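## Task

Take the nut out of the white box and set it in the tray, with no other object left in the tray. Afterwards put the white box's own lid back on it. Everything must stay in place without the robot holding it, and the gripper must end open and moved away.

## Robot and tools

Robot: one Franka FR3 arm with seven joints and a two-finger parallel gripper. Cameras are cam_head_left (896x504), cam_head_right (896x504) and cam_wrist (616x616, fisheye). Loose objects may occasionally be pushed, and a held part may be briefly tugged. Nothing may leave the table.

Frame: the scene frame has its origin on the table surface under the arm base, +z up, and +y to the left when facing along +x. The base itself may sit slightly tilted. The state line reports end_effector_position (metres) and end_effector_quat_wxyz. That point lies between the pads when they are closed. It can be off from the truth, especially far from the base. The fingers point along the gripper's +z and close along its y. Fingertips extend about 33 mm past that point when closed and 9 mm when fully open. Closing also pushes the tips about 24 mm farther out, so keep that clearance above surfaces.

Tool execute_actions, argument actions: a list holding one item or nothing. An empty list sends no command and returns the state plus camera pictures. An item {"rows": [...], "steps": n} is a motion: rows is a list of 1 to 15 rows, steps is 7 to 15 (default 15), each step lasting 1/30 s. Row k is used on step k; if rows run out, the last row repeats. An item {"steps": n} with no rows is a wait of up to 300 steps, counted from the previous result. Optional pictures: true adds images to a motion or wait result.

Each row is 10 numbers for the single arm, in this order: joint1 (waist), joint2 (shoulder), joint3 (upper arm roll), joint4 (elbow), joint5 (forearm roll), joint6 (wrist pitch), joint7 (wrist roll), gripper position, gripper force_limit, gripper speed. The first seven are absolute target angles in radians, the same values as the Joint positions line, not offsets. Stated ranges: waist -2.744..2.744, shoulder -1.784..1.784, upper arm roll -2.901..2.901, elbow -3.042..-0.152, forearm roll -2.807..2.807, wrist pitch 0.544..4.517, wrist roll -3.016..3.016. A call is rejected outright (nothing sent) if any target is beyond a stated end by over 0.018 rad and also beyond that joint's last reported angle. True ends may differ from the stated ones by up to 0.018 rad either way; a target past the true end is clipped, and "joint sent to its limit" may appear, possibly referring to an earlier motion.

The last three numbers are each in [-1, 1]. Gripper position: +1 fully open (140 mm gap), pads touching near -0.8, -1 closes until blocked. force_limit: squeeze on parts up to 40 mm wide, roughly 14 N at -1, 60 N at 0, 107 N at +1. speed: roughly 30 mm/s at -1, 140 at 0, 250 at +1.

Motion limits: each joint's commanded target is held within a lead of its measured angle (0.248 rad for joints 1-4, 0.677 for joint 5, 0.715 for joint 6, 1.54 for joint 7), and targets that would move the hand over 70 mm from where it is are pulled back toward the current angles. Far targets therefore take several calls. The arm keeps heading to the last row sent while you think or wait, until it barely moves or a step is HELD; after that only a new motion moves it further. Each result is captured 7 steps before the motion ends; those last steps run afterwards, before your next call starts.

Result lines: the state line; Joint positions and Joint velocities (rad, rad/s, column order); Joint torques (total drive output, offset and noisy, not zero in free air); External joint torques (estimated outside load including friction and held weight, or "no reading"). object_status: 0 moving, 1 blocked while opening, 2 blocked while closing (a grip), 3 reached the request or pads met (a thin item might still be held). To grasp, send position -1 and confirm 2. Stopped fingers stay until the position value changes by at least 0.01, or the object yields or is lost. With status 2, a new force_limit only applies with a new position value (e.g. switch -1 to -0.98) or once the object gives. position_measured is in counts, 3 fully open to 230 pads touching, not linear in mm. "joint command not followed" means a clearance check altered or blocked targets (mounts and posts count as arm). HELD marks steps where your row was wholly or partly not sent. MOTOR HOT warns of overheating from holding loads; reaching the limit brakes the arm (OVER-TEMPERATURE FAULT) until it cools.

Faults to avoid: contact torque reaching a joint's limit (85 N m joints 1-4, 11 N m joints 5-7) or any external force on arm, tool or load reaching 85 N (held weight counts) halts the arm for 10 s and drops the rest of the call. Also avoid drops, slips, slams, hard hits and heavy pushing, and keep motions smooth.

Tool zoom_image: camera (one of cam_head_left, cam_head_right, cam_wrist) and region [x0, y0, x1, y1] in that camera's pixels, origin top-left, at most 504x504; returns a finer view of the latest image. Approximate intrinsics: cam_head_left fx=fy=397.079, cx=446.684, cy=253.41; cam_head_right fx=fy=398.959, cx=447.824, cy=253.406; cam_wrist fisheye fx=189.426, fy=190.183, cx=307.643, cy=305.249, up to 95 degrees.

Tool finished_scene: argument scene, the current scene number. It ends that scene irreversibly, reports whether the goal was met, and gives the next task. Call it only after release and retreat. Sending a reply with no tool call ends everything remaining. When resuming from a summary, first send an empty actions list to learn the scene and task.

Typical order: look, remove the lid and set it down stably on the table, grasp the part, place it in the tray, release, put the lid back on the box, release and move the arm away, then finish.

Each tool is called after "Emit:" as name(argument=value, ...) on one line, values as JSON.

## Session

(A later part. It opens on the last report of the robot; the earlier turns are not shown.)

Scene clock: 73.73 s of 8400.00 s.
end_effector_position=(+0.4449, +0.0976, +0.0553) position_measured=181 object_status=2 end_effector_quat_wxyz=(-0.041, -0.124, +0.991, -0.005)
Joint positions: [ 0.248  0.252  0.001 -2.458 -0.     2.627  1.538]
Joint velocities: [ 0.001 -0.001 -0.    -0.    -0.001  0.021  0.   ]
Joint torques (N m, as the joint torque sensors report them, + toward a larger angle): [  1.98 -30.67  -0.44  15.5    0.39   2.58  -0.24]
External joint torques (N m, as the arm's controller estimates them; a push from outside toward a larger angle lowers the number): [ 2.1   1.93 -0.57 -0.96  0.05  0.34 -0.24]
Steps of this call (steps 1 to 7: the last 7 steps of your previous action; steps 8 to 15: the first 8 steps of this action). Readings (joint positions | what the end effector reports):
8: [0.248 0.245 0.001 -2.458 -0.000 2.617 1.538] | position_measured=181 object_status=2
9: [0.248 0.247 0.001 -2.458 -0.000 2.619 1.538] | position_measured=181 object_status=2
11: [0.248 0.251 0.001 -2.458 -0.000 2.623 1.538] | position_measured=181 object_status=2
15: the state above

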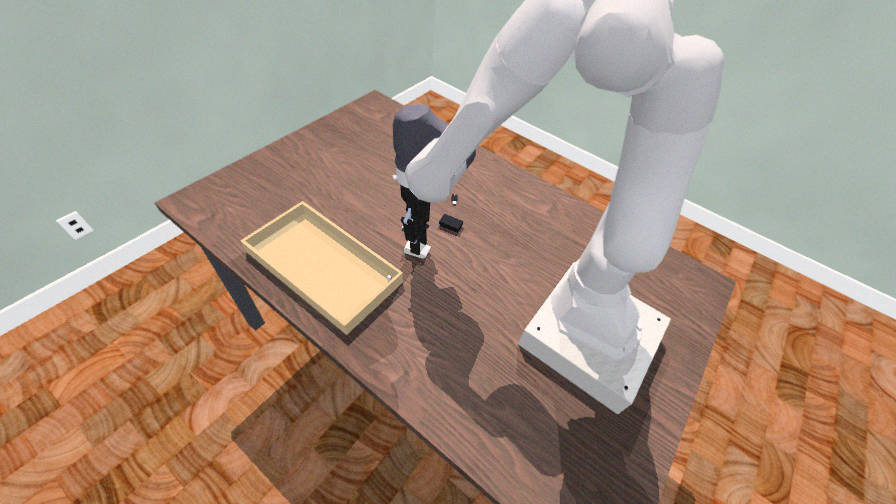

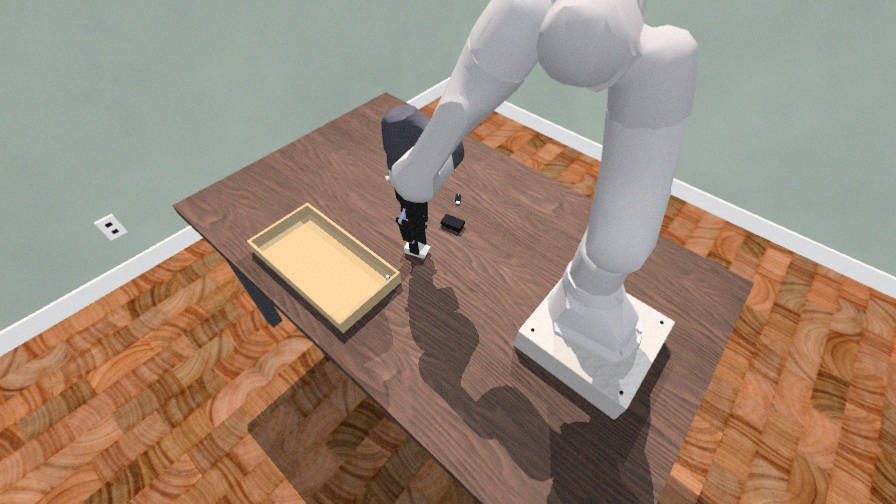

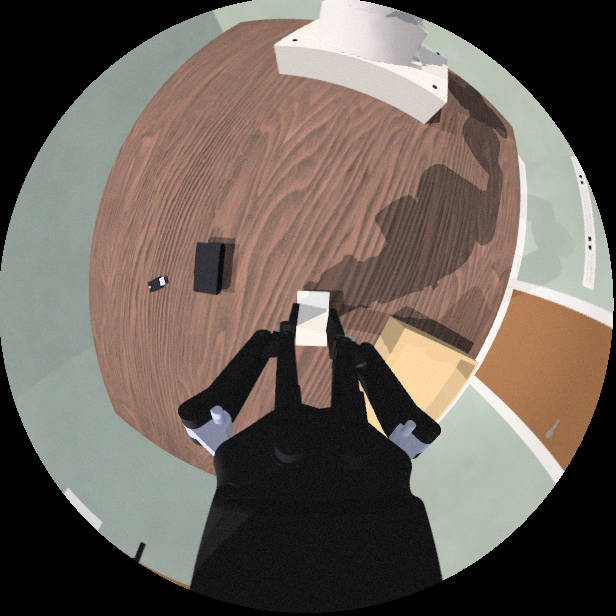

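No resistance; went down. A little more, release, rise.

Emit:
execute_actions(actions=[{"rows":[[0.25,0.265,0,-2.458,0,2.643,1.535,-1,-0.3,0],[0.25,0.265,0,-2.458,0,2.643,1.535,-1,-0.3,0],[0.25,0.265,0,-2.458,0,2.643,1.535,-1,-0.3,0],[0.25,0.265,0,-2.458,0,2.643,1.535,-1,-0.3,0],[0.25,0.265,0,-2.458,0,2.643,1.535,-1,-0.3,0],[0.25,0.265,0,-2.458,0,2.643,1.535,-1,-0.3,0],[0.25,0.265,0,-2.458,0,2.643,1.535,-1,-0.3,0],[0.25,0.265,0,-2.458,0,2.643,1.535,-0.1,0,0]],"steps":15}])

Emit:
execute_actions(actions=[{"rows":[[0.25,0.265,0,-2.458,0,2.643,1.535,-0.1,0,0],[0.25,0.265,0,-2.458,0,2.643,1.535,-0.1,0,0],[0.25,0.265,0,-2.458,0,2.643,1.535,-0.1,0,0],[0.25,0.1,0,-2.458,0,2.5,1.535,-0.1,0,0]],"steps":15}])

Emit:
execute_actions(actions=[{"rows":[[0.1,-0.1,0,-2.4,0,2.3,1.535,-0.1,0,0]],"steps":15}])

Emit:
execute_actions(actions=[])

Emit:
zoom_image(camera="cam_head_left", region=[370,210,470,290])

Scene clock: 74.47 s of 8400.00 s.
end_effector_position=(+0.4467, +0.0979, +0.0536) position_measured=181 object_status=0 end_effector_quat_wxyz=(-0.038, -0.124, +0.992, -0.005)
Joint positions: [ 0.248  0.258  0.001 -2.458 -0.     2.638  1.538]
Joint velocities: [-0.     0.001 -0.     0.    -0.     0.012  0.001]
Joint torques (N m, as the joint torque sensors report them, + toward a larger angle): [  1.7  -27.9   -1.02  14.98   0.49   2.67  -0.27]
External joint torques (N m, as the arm's controller estimates them; a push from outside toward a larger angle lowers the number): [ 1.86  4.81 -1.13 -1.4   0.14  0.45 -0.27]
Steps of this call (steps 1 to 7: the last 7 steps of your previous action; steps 8 to 14: the robot went on to your last target; steps 15 to 22: the first 8 steps of this action). Readings (joint positions | what the end effector reports):
15: [0.248 0.254 0.001 -2.458 -0.000 2.632 1.538] | position_measured=181 object_status=2
16: [0.248 0.256 0.001 -2.458 -0.000 2.634 1.538] | position_measured=181 object_status=2
18: [0.248 0.258 0.001 -2.458 -0.000 2.635 1.538] | position_measured=181 object_status=2
22: the state above

Scene clock: 74.97 s of 8400.00 s.
end_effector_position=(+0.4657, +0.1022, +0.1128) position_measured=141 object_status=3 end_effector_quat_wxyz=(-0.009, -0.124, +0.992, -0.002)
Joint positions: [ 0.248  0.12   0.001 -2.456 -0.     2.556  1.538]
Joint velocities: [-0.001 -0.484 -0.     0.108  0.002 -0.256  0.   ]
Joint torques (N m, as the joint torque sensors report them, + toward a larger angle): [  1.63 -16.92  -1.15  10.95   0.62   0.57  -0.16]
External joint torques (N m, as the arm's controller estimates them; a push from outside toward a larger angle lowers the number): [ 1.85 -0.62 -1.03  0.98  0.22 -0.28 -0.17]
Steps of this call (steps 1 to 7: the last 7 steps of your previous action; steps 8 to 15: the first 8 steps of this action). Readings (joint positions | what the end effector reports):
8: [0.248 0.263 0.001 -2.458 -0.000 2.640 1.538] | position_measured=141 object_status=0
9: [0.248 0.263 0.001 -2.458 -0.000 2.640 1.538] | position_measured=141 object_status=0
11: [0.248 0.246 0.001 -2.463 -0.000 2.618 1.538] | position_measured=141 object_status=0
15: the state above

Scene clock: 75.47 s of 8400.00 s.
end_effector_position=(+0.4984, +0.0361, +0.2229) position_measured=141 object_status=3 end_effector_quat_wxyz=(+0.031, -0.052, +0.998, -0.001)
Joint positions: [ 0.108 -0.094 -0.004 -2.399 -0.     2.365  1.538]
Joint velocities: [-0.189 -0.266 -0.034  0.093 -0.    -0.327  0.   ]
Joint torques (N m, as the joint torque sensors report them, + toward a larger angle): [  4.84 -16.24   3.96  16.86   0.76   0.88  -0.26]
External joint torques (N m, as the arm's controller estimates them; a push from outside toward a larger angle lowers the number): [-0.52 -0.6  -1.33  2.03  0.31 -0.52 -0.27]
Steps of this call (steps 1 to 7: the last 7 steps of your previous action; steps 8 to 15: the first 8 steps of this action). Readings (joint positions | what the end effector reports):
8: [0.235 0.087 0.007 -2.456 -0.000 2.496 1.538] | position_measured=141 object_status=3
9: [0.215 0.058 0.009 -2.451 -0.000 2.473 1.538] | position_measured=141 object_status=3
11: [0.169 -0.006 0.007 -2.432 -0.000 2.430 1.538] | position_measured=141 object_status=3
15: the state above

Scene clock: 75.70 s of 8400.00 s.
end_effector_position=(+0.4857, +0.0331, +0.2223) position_measured=141 object_status=3 end_effector_quat_wxyz=(+0.012, -0.050, +0.999, -0.001)
Joint positions: [ 0.102 -0.101 -0.002 -2.398 -0.     2.318  1.538]
Joint velocities: [-0.001  0.003  0.009 -0.004 -0.    -0.099 -0.   ]
Joint torques (N m, as the joint torque sensors report them, + toward a larger angle): [ -0.7  -24.73   1.33  20.01   0.76   2.2   -0.14]
External joint torques (N m, as the arm's controller estimates them; a push from outside toward a larger angle lowers the number): [-0.45  1.96  1.65 -2.49  0.14 -0.34 -0.14]
Kept back: nothing.
Steps of this call (steps 1 to 7: the last 7 steps of your previous action). Readings (joint positions | what the end effector reports):
1: [0.104 -0.100 -0.005 -2.397 -0.000 2.355 1.538] | position_measured=141 object_status=3
2: [0.102 -0.102 -0.005 -2.397 -0.000 2.346 1.538] | position_measured=141 object_status=3
4: [0.102 -0.102 -0.003 -2.397 -0.000 2.332 1.538] | position_measured=141 object_status=3
7: the state above

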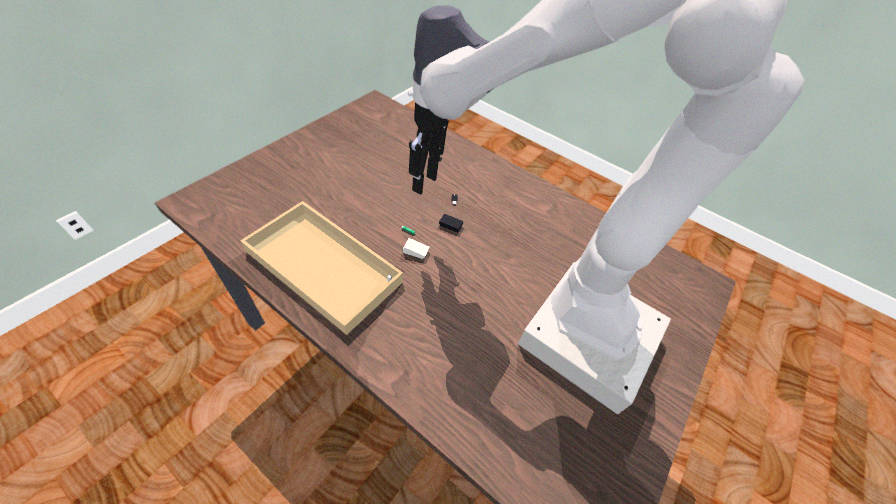

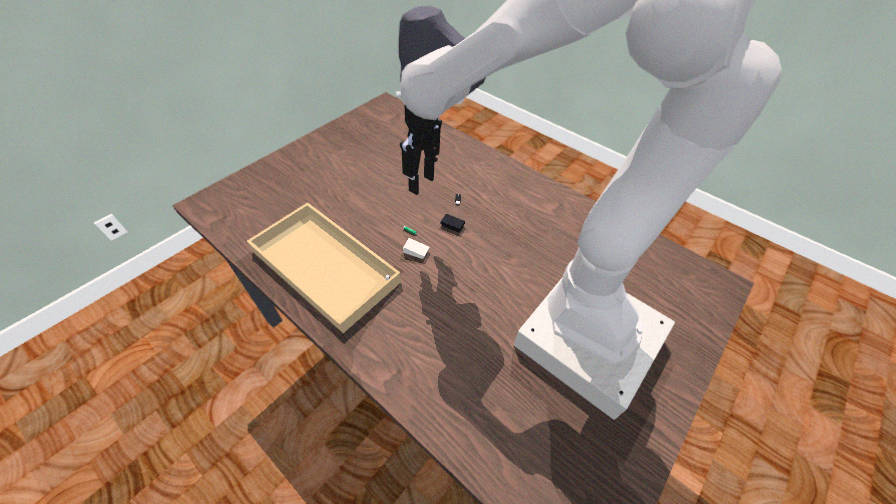

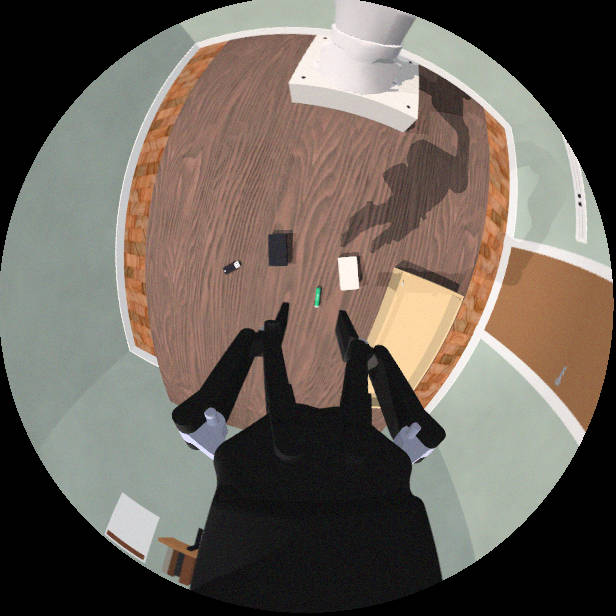

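Region (370, 210, 470, 290) of cam_head_left's 896x504 image, scaled by 5.040, with more detail than that image has; it fills the top 403 rows of this view, and the rest is white.

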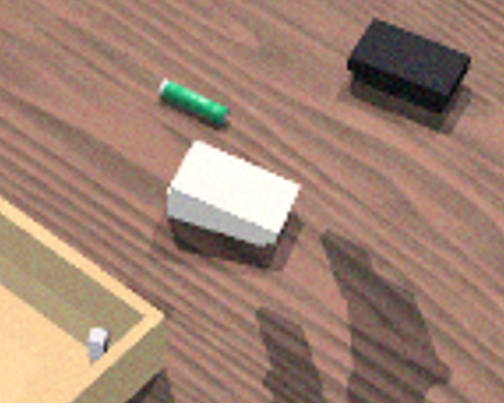

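Emit:
zoom_image(camera="cam_head_right", region=[395,205,475,270])

Region (395, 205, 475, 270) of cam_head_right's 896x504 image, scaled by 6.300, with more detail than that image has; it fills the top 410 rows of this view, and the rest is white.

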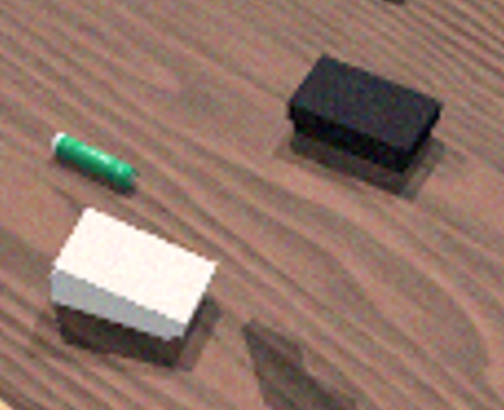

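Emit:
execute_actions(actions=[{"rows":[[0.25,0.15,0,-2.495,0,2.65,1.535,-1,0,0]],"steps":15}])

Emit:
execute_actions(actions=[{"rows":[[0.25,0.15,0,-2.495,0,2.67,1.535,-1,0,0],[0.25,0.15,0,-2.495,0,2.67,1.535,-1,0,0],[0.25,0.15,0,-2.495,0,2.69,1.535,-1,0,0],[0.25,0.15,0,-2.495,0,2.69,1.535,-1,0,0],[0.25,0.15,0,-2.495,0,2.72,1.535,-1,0,0],[0.25,0.18,0,-2.495,0,2.72,1.535,-1,0,0],[0.25,0.18,0,-2.495,0,2.72,1.535,-1,0,0],[0.25,0.21,0,-2.495,0,2.72,1.535,-1,0,0],[0.25,0.21,0,-2.495,0,2.72,1.535,-1,0,0],[0.25,0.228,0,-2.495,0,2.723,1.535,-1,0,0]],"steps":15}])

Emit:
execute_actions(actions=[{"rows":[[0.25,0.24,0,-2.495,0,2.735,1.535,-1,0,0]],"steps":15}])

Emit:
execute_actions(actions=[{"rows":[[0.25,0.252,0,-2.495,0,2.747,1.535,-1,0,0]],"steps":15}], pictures=true)

Scene clock: 78.00 s of 8400.00 s.
end_effector_position=(+0.4391, +0.0906, +0.0959) position_measured=192 object_status=0 end_effector_quat_wxyz=(-0.040, -0.118, +0.992, -0.005)
Joint positions: [ 0.234  0.131  0.002 -2.486 -0.     2.535  1.538]
Joint velocities: [ 0.287  0.511  0.067 -0.265 -0.     0.609 -0.   ]
Joint torques (N m, as the joint torque sensors report them, + toward a larger angle): [ -3.34 -44.37  -5.73  24.44   0.54   4.62  -0.22]
External joint torques (N m, as the arm's controller estimates them; a push from outside toward a larger angle lowers the number): [ 2.64  1.38 -0.14 -3.36 -0.15  0.76 -0.21]
Steps of this call (steps 1 to 30: the robot went on to your last target; steps 31 to 61: nothing new was sent; steps 62 to 69: the first 8 steps of this action). Readings (joint positions | what the end effector reports):
62: [0.112 -0.089 -0.007 -2.401 -0.000 2.328 1.538] | position_measured=141 object_status=0
63: [0.129 -0.060 -0.008 -2.408 -0.000 2.359 1.538] | position_measured=147 object_status=0
65: [0.167 0.008 -0.007 -2.433 -0.000 2.417 1.538] | position_measured=162 object_status=0
69: the state above

Scene clock: 78.50 s of 8400.00 s.
end_effector_position=(+0.4693, +0.1033, +0.0870) position_measured=233 object_status=3 end_effector_quat_wxyz=(+0.013, -0.125, +0.992, -0.000)
Joint positions: [ 0.248  0.171  0.001 -2.493 -0.     2.689  1.538]
Joint velocities: [ 0.     0.365 -0.001  0.038 -0.001  0.211  0.   ]
Joint torques (N m, as the joint torque sensors report them, + toward a larger angle): [  1.71 -25.17  -1.06  13.73   0.57   2.12  -0.15]
External joint torques (N m, as the arm's controller estimates them; a push from outside toward a larger angle lowers the number): [ 1.78  0.67 -1.14  0.48  0.19  0.53 -0.15]
Steps of this call (steps 1 to 7: the last 7 steps of your previous action; steps 8 to 15: the first 8 steps of this action). Readings (joint positions | what the end effector reports):
8: [0.248 0.151 0.002 -2.497 -0.000 2.626 1.538] | position_measured=233 object_status=0
9: [0.248 0.151 0.001 -2.497 -0.000 2.634 1.538] | position_measured=233 object_status=0
11: [0.248 0.151 0.001 -2.497 -0.000 2.651 1.538] | position_measured=233 object_status=3
15: the state above

Scene clock: 79.00 s of 8400.00 s.
end_effector_position=(+0.4599, +0.1011, +0.0599) position_measured=233 object_status=3 end_effector_quat_wxyz=(+0.000, -0.124, +0.992, -0.001)
Joint positions: [ 0.248  0.234  0.001 -2.495 -0.     2.728  1.538]
Joint velocities: [-0.     0.003  0.     0.002  0.002  0.027 -0.   ]
Joint torques (N m, as the joint torque sensors report them, + toward a larger angle): [  0.59 -27.19  -1.23  14.89   0.49   2.82  -0.16]
External joint torques (N m, as the arm's controller estimates them; a push from outside toward a larger angle lowers the number): [ 0.75  4.66 -1.31 -1.4   0.15  0.43 -0.16]
Steps of this call (steps 1 to 7: the last 7 steps of your previous action; steps 8 to 15: the first 8 steps of this action). Readings (joint positions | what the end effector reports):
8: [0.248 0.228 0.001 -2.495 -0.000 2.715 1.538] | position_measured=233 object_status=3
9: [0.248 0.231 0.001 -2.495 -0.000 2.718 1.538] | position_measured=233 object_status=3
11: [0.248 0.233 0.001 -2.495 -0.000 2.723 1.538] | position_measured=233 object_status=3
15: the state above

Scene clock: 79.50 s of 8400.00 s.
end_effector_position=(+0.4639, +0.1020, +0.0594) position_measured=233 object_status=3 end_effector_quat_wxyz=(+0.006, -0.124, +0.992, -0.001)
Joint positions: [ 0.248  0.24   0.001 -2.493 -0.     2.743  1.538]
Joint velocities: [ 0.     0.002 -0.002  0.    -0.     0.017 -0.002]
Joint torques (N m, as the joint torque sensors report them, + toward a larger angle): [  1.46 -23.24  -1.14  13.63   0.49   2.75  -0.19]
External joint torques (N m, as the arm's controller estimates them; a push from outside toward a larger angle lowers the number): [ 1.61  8.93 -1.23 -2.76  0.16  0.29 -0.19]
Steps of this call (steps 1 to 7: the last 7 steps of your previous action; steps 8 to 15: the first 8 steps of this action). Readings (joint positions | what the end effector reports):
8: [0.248 0.236 0.001 -2.495 -0.000 2.734 1.538] | position_measured=233 object_status=3
9: [0.248 0.238 0.001 -2.494 -0.000 2.736 1.538] | position_measured=233 object_status=3
11: [0.248 0.239 0.001 -2.493 -0.000 2.739 1.538] | position_measured=233 object_status=3
15: the state above

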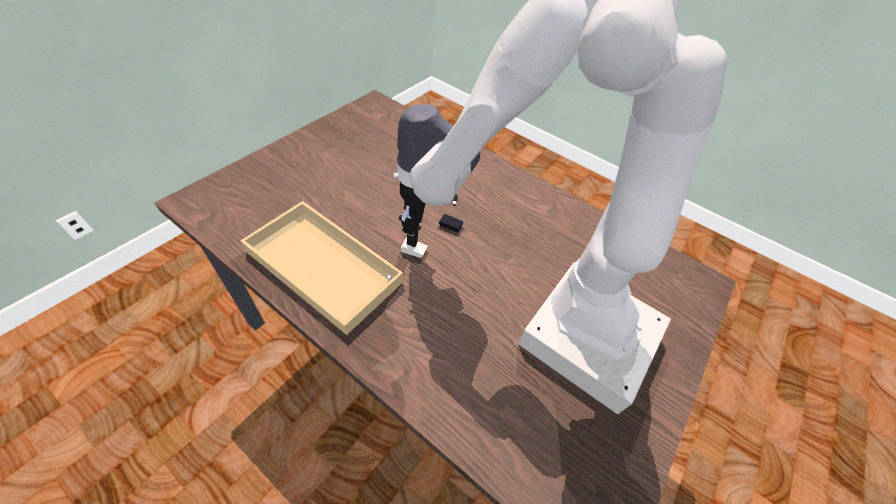

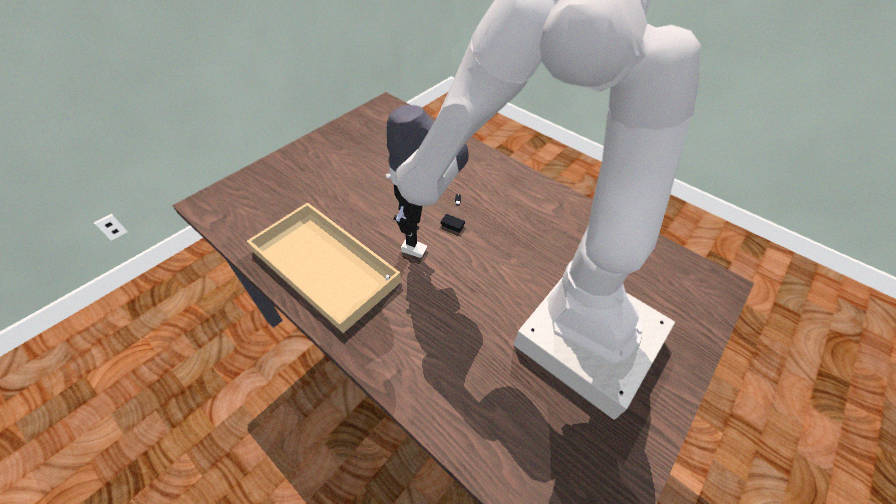

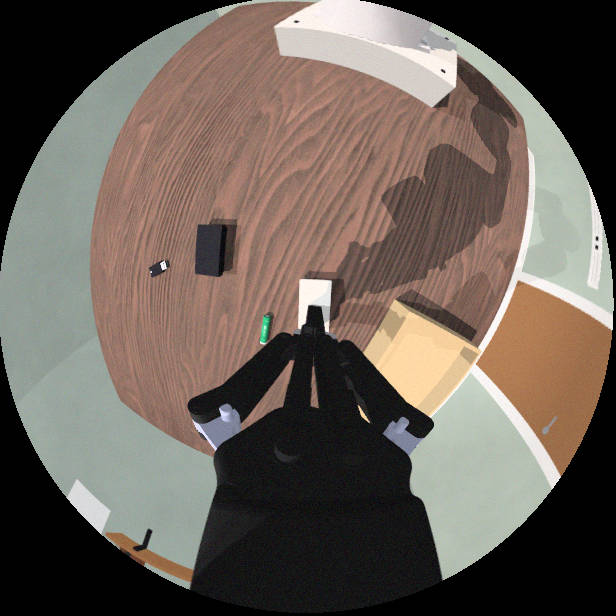

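Emit:
execute_actions(actions=[{"rows":[[0.25,0.2,0,-2.495,0,2.7,1.535,-1,0,0],[0.25,0.2,0,-2.495,0,2.7,1.535,-1,0,0],[0.25,0.2,0,-2.495,0,2.7,1.535,-1,0,0],[0.25,0.2,0,-2.495,0,2.7,1.535,-1,0,0],[0.25,0.16,0,-2.55,0,2.72,1.535,-1,0,0],[0.25,0.16,0,-2.55,0,2.72,1.535,-1,0,0],[0.25,0.16,0,-2.55,0,2.72,1.535,-1,0,0],[0.25,0.13,0,-2.613,0,2.745,1.535,-1,0,0]],"steps":15}])

Emit:
execute_actions(actions=[{"rows":[[0.25,0.15,0,-2.613,0,2.763,1.535,-1,0,0]],"steps":15}])

Emit:
execute_actions(actions=[{"rows":[[0.25,0.162,0,-2.613,0,2.775,1.535,-1,0,0]],"steps":15}])

Emit:
execute_actions(actions=[{"rows":[[0.25,0.174,0,-2.613,0,2.787,1.535,-1,0,0]],"steps":15}])

Scene clock: 80.43 s of 8400.00 s.
end_effector_position=(+0.4510, +0.0991, +0.0763) position_measured=233 object_status=3 end_effector_quat_wxyz=(+0.009, -0.124, +0.992, -0.001)
Joint positions: [ 0.248  0.163  0.001 -2.547 -0.     2.728  1.538]
Joint velocities: [ 0.001 -0.466 -0.002 -0.729 -0.002  0.118  0.   ]
Joint torques (N m, as the joint torque sensors report them, + toward a larger angle): [  1.45 -24.9   -1.74  10.68   0.51   2.15  -0.14]
External joint torques (N m, as the arm's controller estimates them; a push from outside toward a larger angle lowers the number): [ 1.17  0.65 -2.18 -3.06  0.4   0.27 -0.15]
Steps of this call (steps 1 to 7: the last 7 steps of your previous action; steps 8 to 15: the robot went on to your last target; steps 16 to 20: nothing new was sent; steps 21 to 28: the first 8 steps of this action). Readings (joint positions | what the end effector reports):
21: [0.248 0.235 0.001 -2.494 -0.000 2.740 1.538] | position_measured=233 object_status=3
22: [0.248 0.225 0.001 -2.495 -0.000 2.732 1.538] | position_measured=233 object_status=3
24: [0.248 0.209 0.001 -2.495 -0.000 2.723 1.538] | position_measured=233 object_status=3
28: the state above

Scene clock: 80.93 s of 8400.00 s.
end_effector_position=(+0.4244, +0.0932, +0.0648) position_measured=233 object_status=3 end_effector_quat_wxyz=(-0.002, -0.124, +0.992, -0.002)
Joint positions: [ 0.248  0.148  0.001 -2.611 -0.     2.755  1.538]
Joint velocities: [ 0.001  0.002  0.001  0.    -0.     0.03  -0.001]
Joint torques (N m, as the joint torque sensors report them, + toward a larger angle): [  2.44 -27.45  -0.5   14.19   0.51   2.9   -0.22]
External joint torques (N m, as the arm's controller estimates them; a push from outside toward a larger angle lowers the number): [ 2.53  1.27 -0.56 -1.76  0.2   0.48 -0.22]
Steps of this call (steps 1 to 7: the last 7 steps of your previous action; steps 8 to 15: the first 8 steps of this action). Readings (joint positions | what the end effector reports):
8: [0.248 0.135 0.001 -2.609 -0.000 2.741 1.538] | position_measured=233 object_status=3
9: [0.248 0.139 0.001 -2.610 -0.000 2.745 1.538] | position_measured=233 object_status=3
11: [0.248 0.145 0.001 -2.611 -0.000 2.750 1.538] | position_measured=233 object_status=3
15: the state above

Scene clock: 81.43 s of 8400.00 s.
end_effector_position=(+0.4247, +0.0932, +0.0608) position_measured=233 object_status=3 end_effector_quat_wxyz=(-0.001, -0.124, +0.992, -0.002)
Joint positions: [ 0.248  0.16   0.001 -2.612 -0.     2.77   1.538]
Joint velocities: [ 0.     0.001  0.     0.     0.001  0.017 -0.001]
Joint torques (N m, as the joint torque sensors report them, + toward a larger angle): [  1.28 -27.81  -0.71  13.87   0.5    3.01  -0.23]
External joint torques (N m, as the arm's controller estimates them; a push from outside toward a larger angle lowers the number): [ 1.34  1.12 -0.81 -1.83  0.21  0.58 -0.23]
Steps of this call (steps 1 to 7: the last 7 steps of your previous action; steps 8 to 15: the first 8 steps of this action). Readings (joint positions | what the end effector reports):
8: [0.248 0.150 0.001 -2.611 -0.000 2.762 1.538] | position_measured=233 object_status=3
9: [0.248 0.153 0.001 -2.611 -0.000 2.764 1.538] | position_measured=233 object_status=3
11: [0.248 0.158 0.001 -2.612 -0.000 2.766 1.538] | position_measured=233 object_status=3
15: the state above

Scene clock: 81.93 s of 8400.00 s.
end_effector_position=(+0.4243, +0.0931, +0.0566) position_measured=233 object_status=3 end_effector_quat_wxyz=(-0.001, -0.124, +0.992, -0.002)
Joint positions: [ 0.248  0.172  0.001 -2.612 -0.     2.782  1.538]
Joint velocities: [-0.     0.003 -0.001  0.001 -0.001  0.017 -0.001]
Joint torques (N m, as the joint torque sensors report them, + toward a larger angle): [  1.87 -27.8   -0.56  12.98   0.45   2.8   -0.15]
External joint torques (N m, as the arm's controller estimates them; a push from outside toward a larger angle lowers the number): [ 2.01  1.23 -0.59 -2.51  0.15  0.37 -0.15]
Steps of this call (steps 1 to 7: the last 7 steps of your previous action; steps 8 to 15: the first 8 steps of this action). Readings (joint positions | what the end effector reports):
8: [0.248 0.162 0.001 -2.612 -0.000 2.774 1.538] | position_measured=233 object_status=3
9: [0.248 0.165 0.001 -2.612 -0.000 2.776 1.538] | position_measured=233 object_status=3
11: [0.248 0.170 0.001 -2.612 -0.000 2.779 1.538] | position_measured=233 object_status=3
15: the state above

Emit:
execute_actions(actions=[{"rows":[[0.25,0.186,0,-2.613,0,2.799,1.535,-1,0,0]],"steps":15}], pictures=true)

Emit:
zoom_image(camera="cam_head_right", region=[385,215,455,275])

Emit:
zoom_image(camera="cam_wrist", region=[260,260,370,370])

Scene clock: 82.50 s of 8400.00 s.
end_effector_position=(+0.4241, +0.0931, +0.0526) position_measured=233 object_status=3 end_effector_quat_wxyz=(-0.000, -0.124, +0.992, -0.002)
Joint positions: [ 0.248  0.184  0.001 -2.612 -0.     2.794  1.538]
Joint velocities: [ 0.001  0.    -0.    -0.    -0.002  0.017  0.   ]
Joint torques (N m, as the joint torque sensors report them, + toward a larger angle): [  1.36 -27.59  -0.51  13.06   0.46   2.76  -0.17]
External joint torques (N m, as the arm's controller estimates them; a push from outside toward a larger angle lowers the number): [ 1.4   1.43 -0.65 -2.03  0.18  0.36 -0.17]
Steps of this call (steps 1 to 7: the last 7 steps of your previous action; steps 8 to 9: the robot went on to your last target; steps 10 to 17: the first 8 steps of this action). Readings (joint positions | what the end effector reports):
10: [0.248 0.174 0.001 -2.612 -0.000 2.786 1.538] | position_measured=233 object_status=3
11: [0.248 0.177 0.001 -2.612 -0.000 2.788 1.538] | position_measured=233 object_status=3
13: [0.248 0.182 0.001 -2.612 -0.000 2.791 1.538] | position_measured=233 object_status=3
17: the state above

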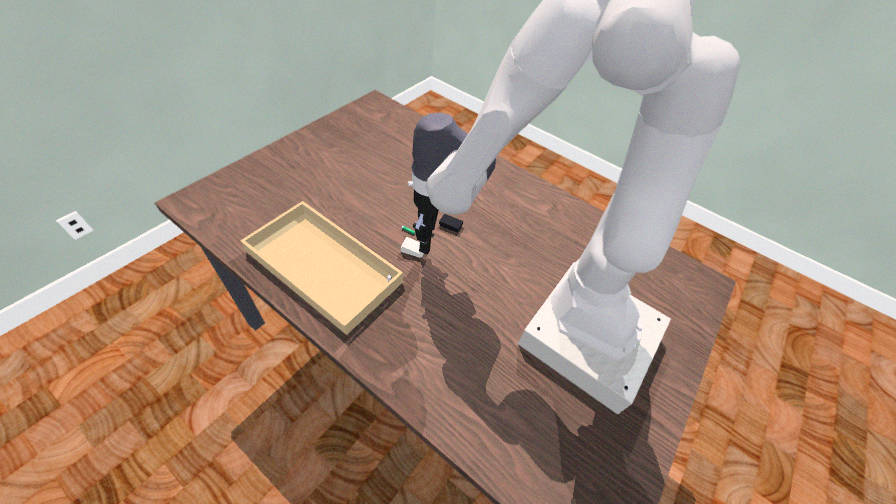

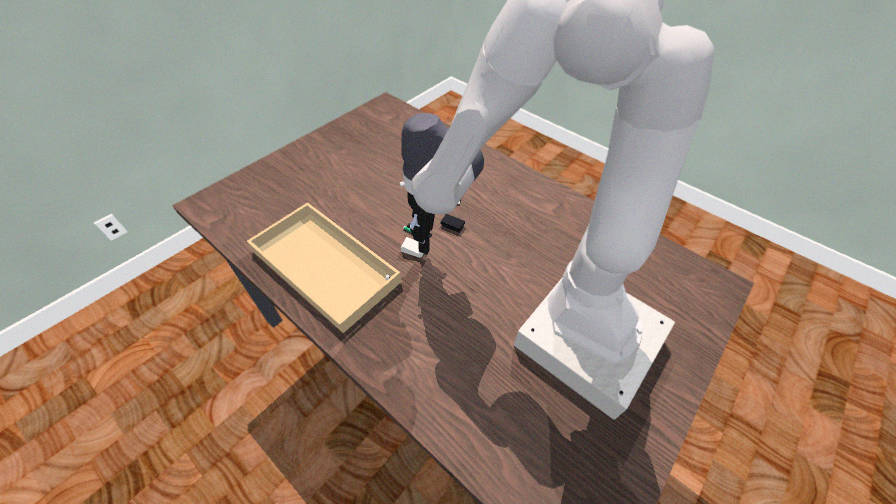

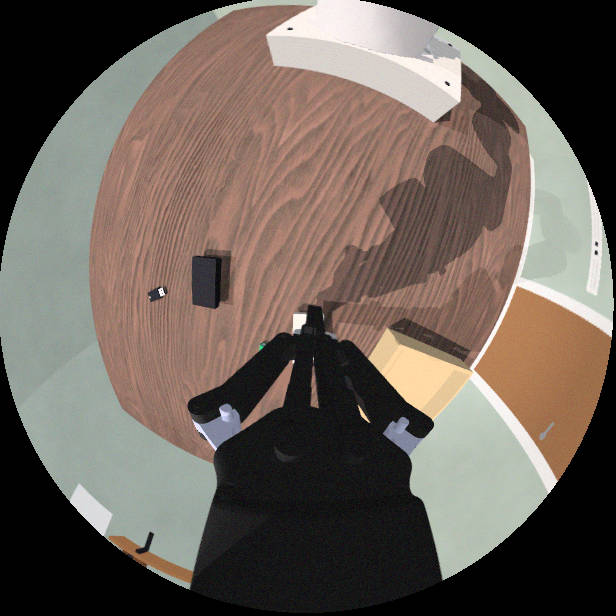

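Region (385, 215, 455, 275) of cam_head_right's 896x504 image, scaled by 7.200, with more detail than that image has; it fills the top 432 rows of this view, and the rest is white.

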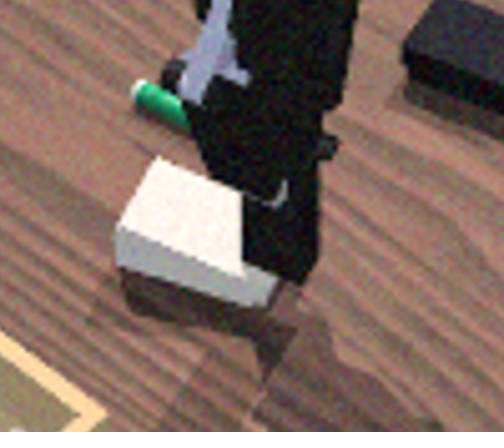

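Region (260, 260, 370, 370) of cam_wrist's 616x616 image, scaled by 4.582, with more detail than that image has.

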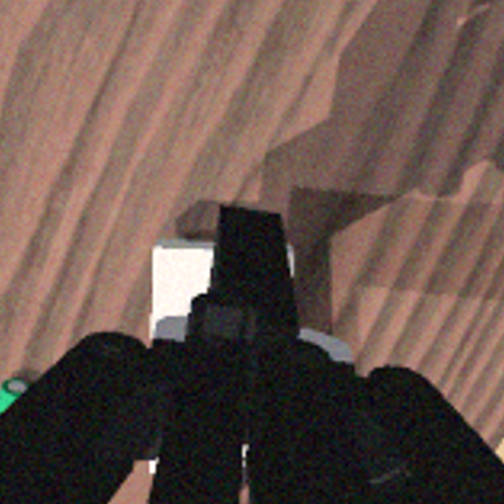

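Emit:
execute_actions(actions=[{"rows":[[0.25,0.2,0,-2.613,0,2.813,1.535,-1,0,0],[0.25,0.2,0,-2.613,0,2.813,1.535,-1,0,0],[0.25,0.2,0,-2.613,0,2.813,1.535,-1,0,0],[0.25,0.2,0,-2.613,0,2.813,1.535,-1,0,0],[0.25,0.2,0,-2.613,0,2.813,1.535,-1,0,0],[0.25,0.2,0,-2.613,0,2.813,1.535,-1,0,0],[0.25,0.2,0,-2.613,0,2.813,1.535,-1,0,0],[0.25,0.21,0,-2.598,0,2.808,1.535,-1,0,0],[0.25,0.21,0,-2.598,0,2.808,1.535,-1,0,0],[0.25,0.21,0,-2.598,0,2.808,1.535,-1,0,0],[0.25,0.219,0,-2.583,0,2.802,1.535,-1,0,0]],"steps":15}])

Emit:
execute_actions(actions=[{"rows":[[0.25,0.228,0,-2.568,0,2.797,1.535,-1,0,0]],"steps":15}], pictures=true)

Emit:
zoom_image(camera="cam_head_right", region=[385,215,455,275])

Scene clock: 83.53 s of 8400.00 s.
end_effector_position=(+0.4278, +0.0939, +0.0515) position_measured=233 object_status=3 end_effector_quat_wxyz=(+0.005, -0.124, +0.992, -0.001)
Joint positions: [ 0.248  0.191  0.001 -2.609 -0.     2.808  1.538]
Joint velocities: [0.    0.097 0.001 0.137 0.    0.    0.001]
Joint torques (N m, as the joint torque sensors report them, + toward a larger angle): [  2.25 -21.82  -1.2   13.79   0.44   2.48  -0.14]
External joint torques (N m, as the arm's controller estimates them; a push from outside toward a larger angle lowers the number): [ 2.46  7.57 -1.18 -1.87  0.08 -0.17 -0.13]
Steps of this call (steps 1 to 7: the last 7 steps of your previous action; steps 8 to 15: the robot went on to your last target; steps 16 to 23: nothing new was sent; steps 24 to 31: the first 8 steps of this action). Readings (joint positions | what the end effector reports):
24: [0.248 0.186 0.001 -2.612 -0.000 2.799 1.538] | position_measured=233 object_status=3
25: [0.248 0.188 0.001 -2.612 -0.000 2.802 1.538] | position_measured=233 object_status=3
27: [0.248 0.189 0.001 -2.611 -0.000 2.805 1.538] | position_measured=233 object_status=3
31: the state above

Scene clock: 84.03 s of 8400.00 s.
end_effector_position=(+0.4428, +0.0972, +0.0514) position_measured=233 object_status=3 end_effector_quat_wxyz=(+0.009, -0.124, +0.992, -0.001)
Joint positions: [ 0.248  0.218  0.001 -2.568 -0.     2.802  1.538]
Joint velocities: [-0.001  0.004  0.     0.008 -0.001 -0.008  0.002]
Joint torques (N m, as the joint torque sensors report them, + toward a larger angle): [  1.17 -24.07  -0.46  13.79   0.46   2.1   -0.22]
External joint torques (N m, as the arm's controller estimates them; a push from outside toward a larger angle lowers the number): [ 1.29  6.34 -0.56 -1.53  0.17 -0.36 -0.22]
Steps of this call (steps 1 to 7: the last 7 steps of your previous action; steps 8 to 15: the first 8 steps of this action). Readings (joint positions | what the end effector reports):
8: [0.248 0.210 0.001 -2.581 -0.000 2.806 1.538] | position_measured=233 object_status=3
9: [0.248 0.213 0.001 -2.576 -0.000 2.805 1.538] | position_measured=233 object_status=3
11: [0.248 0.217 0.001 -2.571 -0.000 2.804 1.538] | position_measured=233 object_status=3
15: the state above

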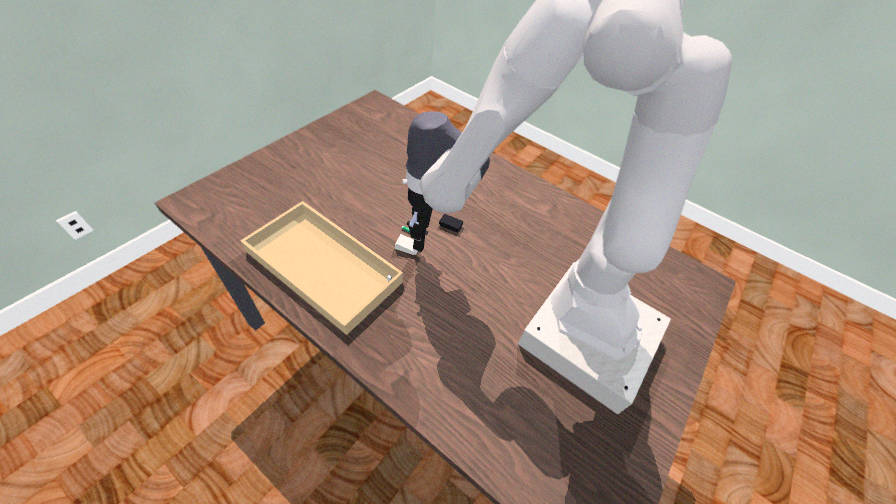

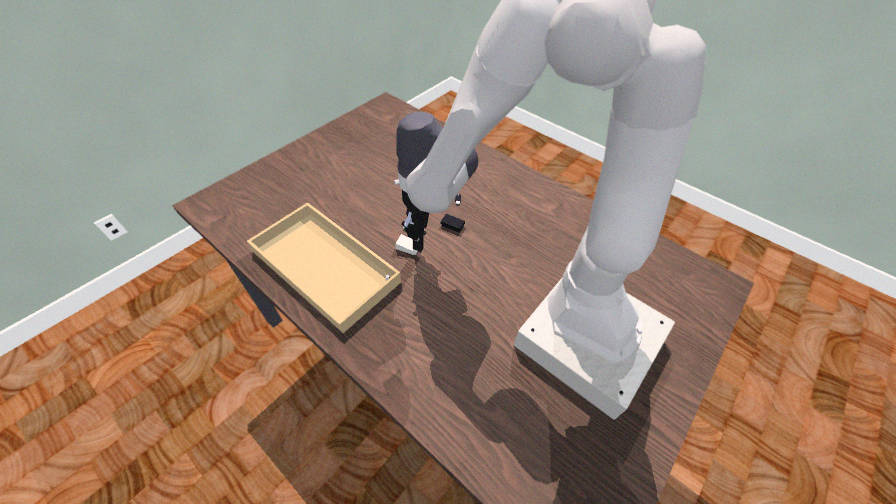

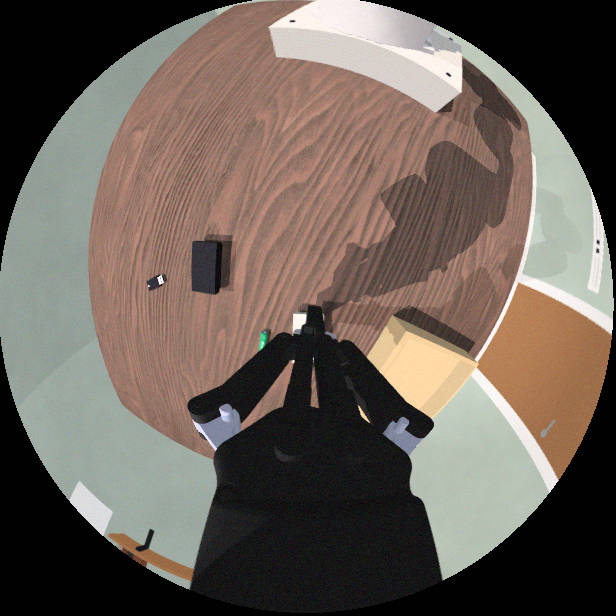

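Region (385, 215, 455, 275) of cam_head_right's 896x504 image, scaled by 7.200, with more detail than that image has; it fills the top 432 rows of this view, and the rest is white.

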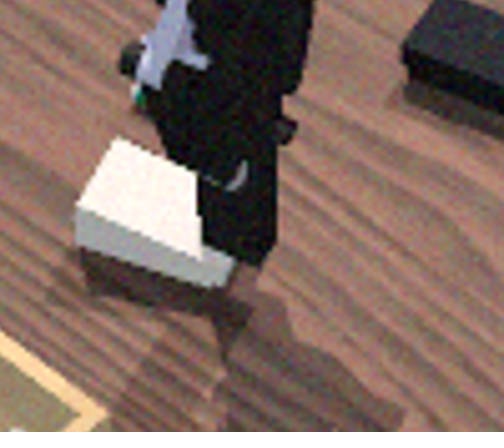

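Emit:
execute_actions(actions=[{"rows":[[0.25,0.15,0,-2.568,0,2.73,1.535,-1,0,0],[0.25,0.15,0,-2.568,0,2.73,1.535,-1,0,0],[0.25,0.15,0,-2.568,0,2.73,1.535,-1,0,0],[0.25,0.15,0,-2.568,0,2.73,1.535,-1,0,0],[0.25,0.15,0,-2.568,0,2.73,1.535,-1,0,0],[0.25,0.15,0,-2.568,0,2.73,1.535,-1,0,0],[0.25,0.18,0,-2.5,0,2.69,1.535,-1,0,0],[0.25,0.18,0,-2.5,0,2.69,1.535,-1,0,0],[0.25,0.18,0,-2.5,0,2.69,1.535,-1,0,0],[0.25,0.22,0,-2.434,0,2.655,1.535,-0.1,0,0]],"steps":15}])

Emit:
execute_actions(actions=[{"rows":[[0.25,0.22,0,-2.434,0,2.655,1.535,-0.1,0,0]],"steps":15}], pictures=true)

Emit:
zoom_image(camera="cam_wrist", region=[250,250,380,380])

Emit:
zoom_image(camera="cam_head_left", region=[375,210,455,275])

Scene clock: 86.90 s of 8400.00 s.
end_effector_position=(+0.4585, +0.1007, +0.0788) position_measured=233 object_status=3 end_effector_quat_wxyz=(+0.016, -0.124, +0.992, -0.000)
Joint positions: [ 0.248  0.166  0.001 -2.537 -0.     2.735  1.538]
Joint velocities: [-0.001  0.183  0.001  0.481 -0.001 -0.238  0.001]
Joint torques (N m, as the joint torque sensors report them, + toward a larger angle): [  1.51 -31.48  -1.25  15.08   0.46   1.74  -0.18]
External joint torques (N m, as the arm's controller estimates them; a push from outside toward a larger angle lowers the number): [ 1.52  0.52 -1.42  1.    0.17 -0.42 -0.18]
Steps of this call (steps 1 to 7: the last 7 steps of your previous action; steps 8 to 15: the robot went on to your last target; steps 16 to 78: nothing new was sent; steps 79 to 86: the first 8 steps of this action). Readings (joint positions | what the end effector reports):
79: [0.248 0.209 0.001 -2.569 -0.000 2.791 1.538] | position_measured=233 object_status=3
80: [0.248 0.192 0.001 -2.570 -0.000 2.779 1.538] | position_measured=233 object_status=3
82: [0.248 0.165 0.001 -2.568 -0.000 2.765 1.538] | position_measured=233 object_status=3
86: the state above

Scene clock: 87.40 s of 8400.00 s.
end_effector_position=(+0.4805, +0.1055, +0.0810) position_measured=141 object_status=0 end_effector_quat_wxyz=(+0.004, -0.124, +0.992, -0.001)
Joint positions: [ 0.248  0.218  0.001 -2.436 -0.     2.662  1.538]
Joint velocities: [ 0.     0.002 -0.001  0.003  0.    -0.029 -0.   ]
Joint torques (N m, as the joint torque sensors report them, + toward a larger angle): [  1.72 -29.9   -0.54  17.21   0.58   2.14  -0.16]
External joint torques (N m, as the arm's controller estimates them; a push from outside toward a larger angle lowers the number): [ 1.79  2.64 -0.68 -0.31  0.2  -0.3  -0.16]
Steps of this call (steps 1 to 7: the last 7 steps of your previous action; steps 8 to 15: the first 8 steps of this action). Readings (joint positions | what the end effector reports):
8: [0.248 0.215 0.001 -2.440 -0.000 2.676 1.538] | position_measured=189 object_status=0
9: [0.248 0.216 0.001 -2.438 -0.000 2.673 1.538] | position_measured=182 object_status=0
11: [0.248 0.218 0.001 -2.437 -0.000 2.668 1.538] | position_measured=167 object_status=0
15: the state above

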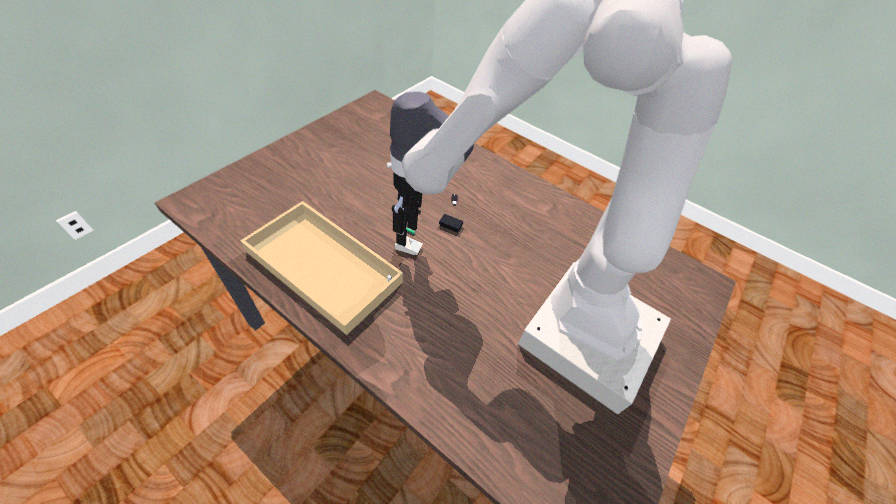

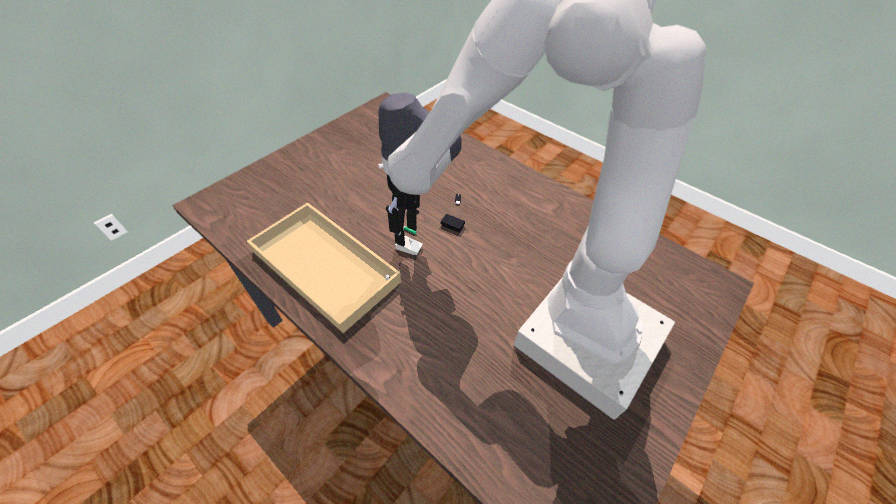

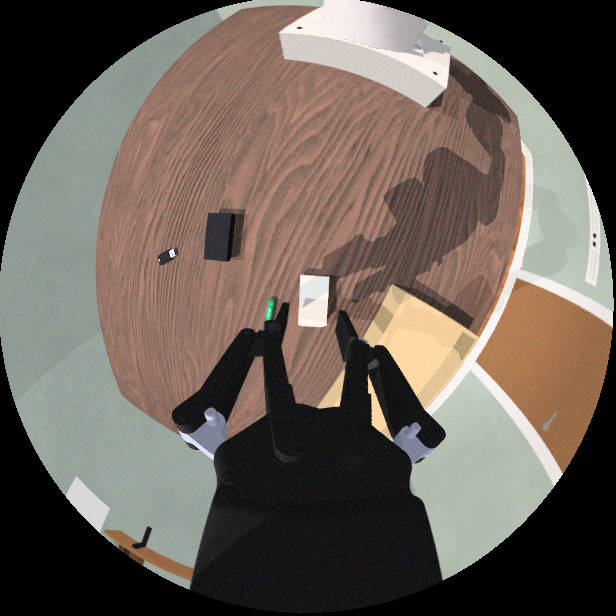

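Region (250, 250, 380, 380) of cam_wrist's 616x616 image, scaled by 3.877, with more detail than that image has.

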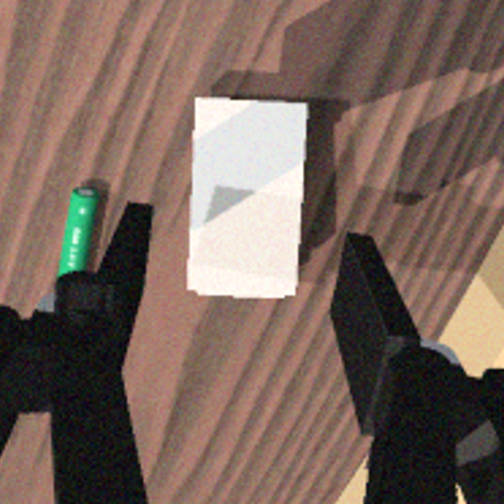

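Region (375, 210, 455, 275) of cam_head_left's 896x504 image, scaled by 6.300, with more detail than that image has; it fills the top 410 rows of this view, and the rest is white.

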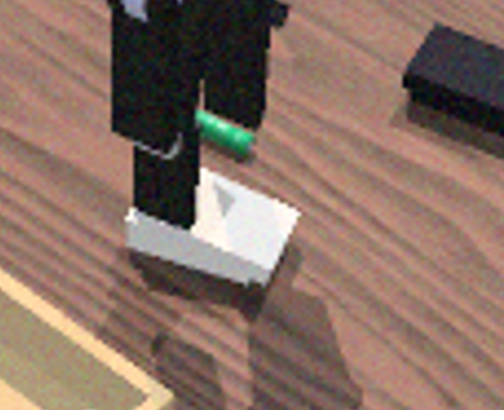

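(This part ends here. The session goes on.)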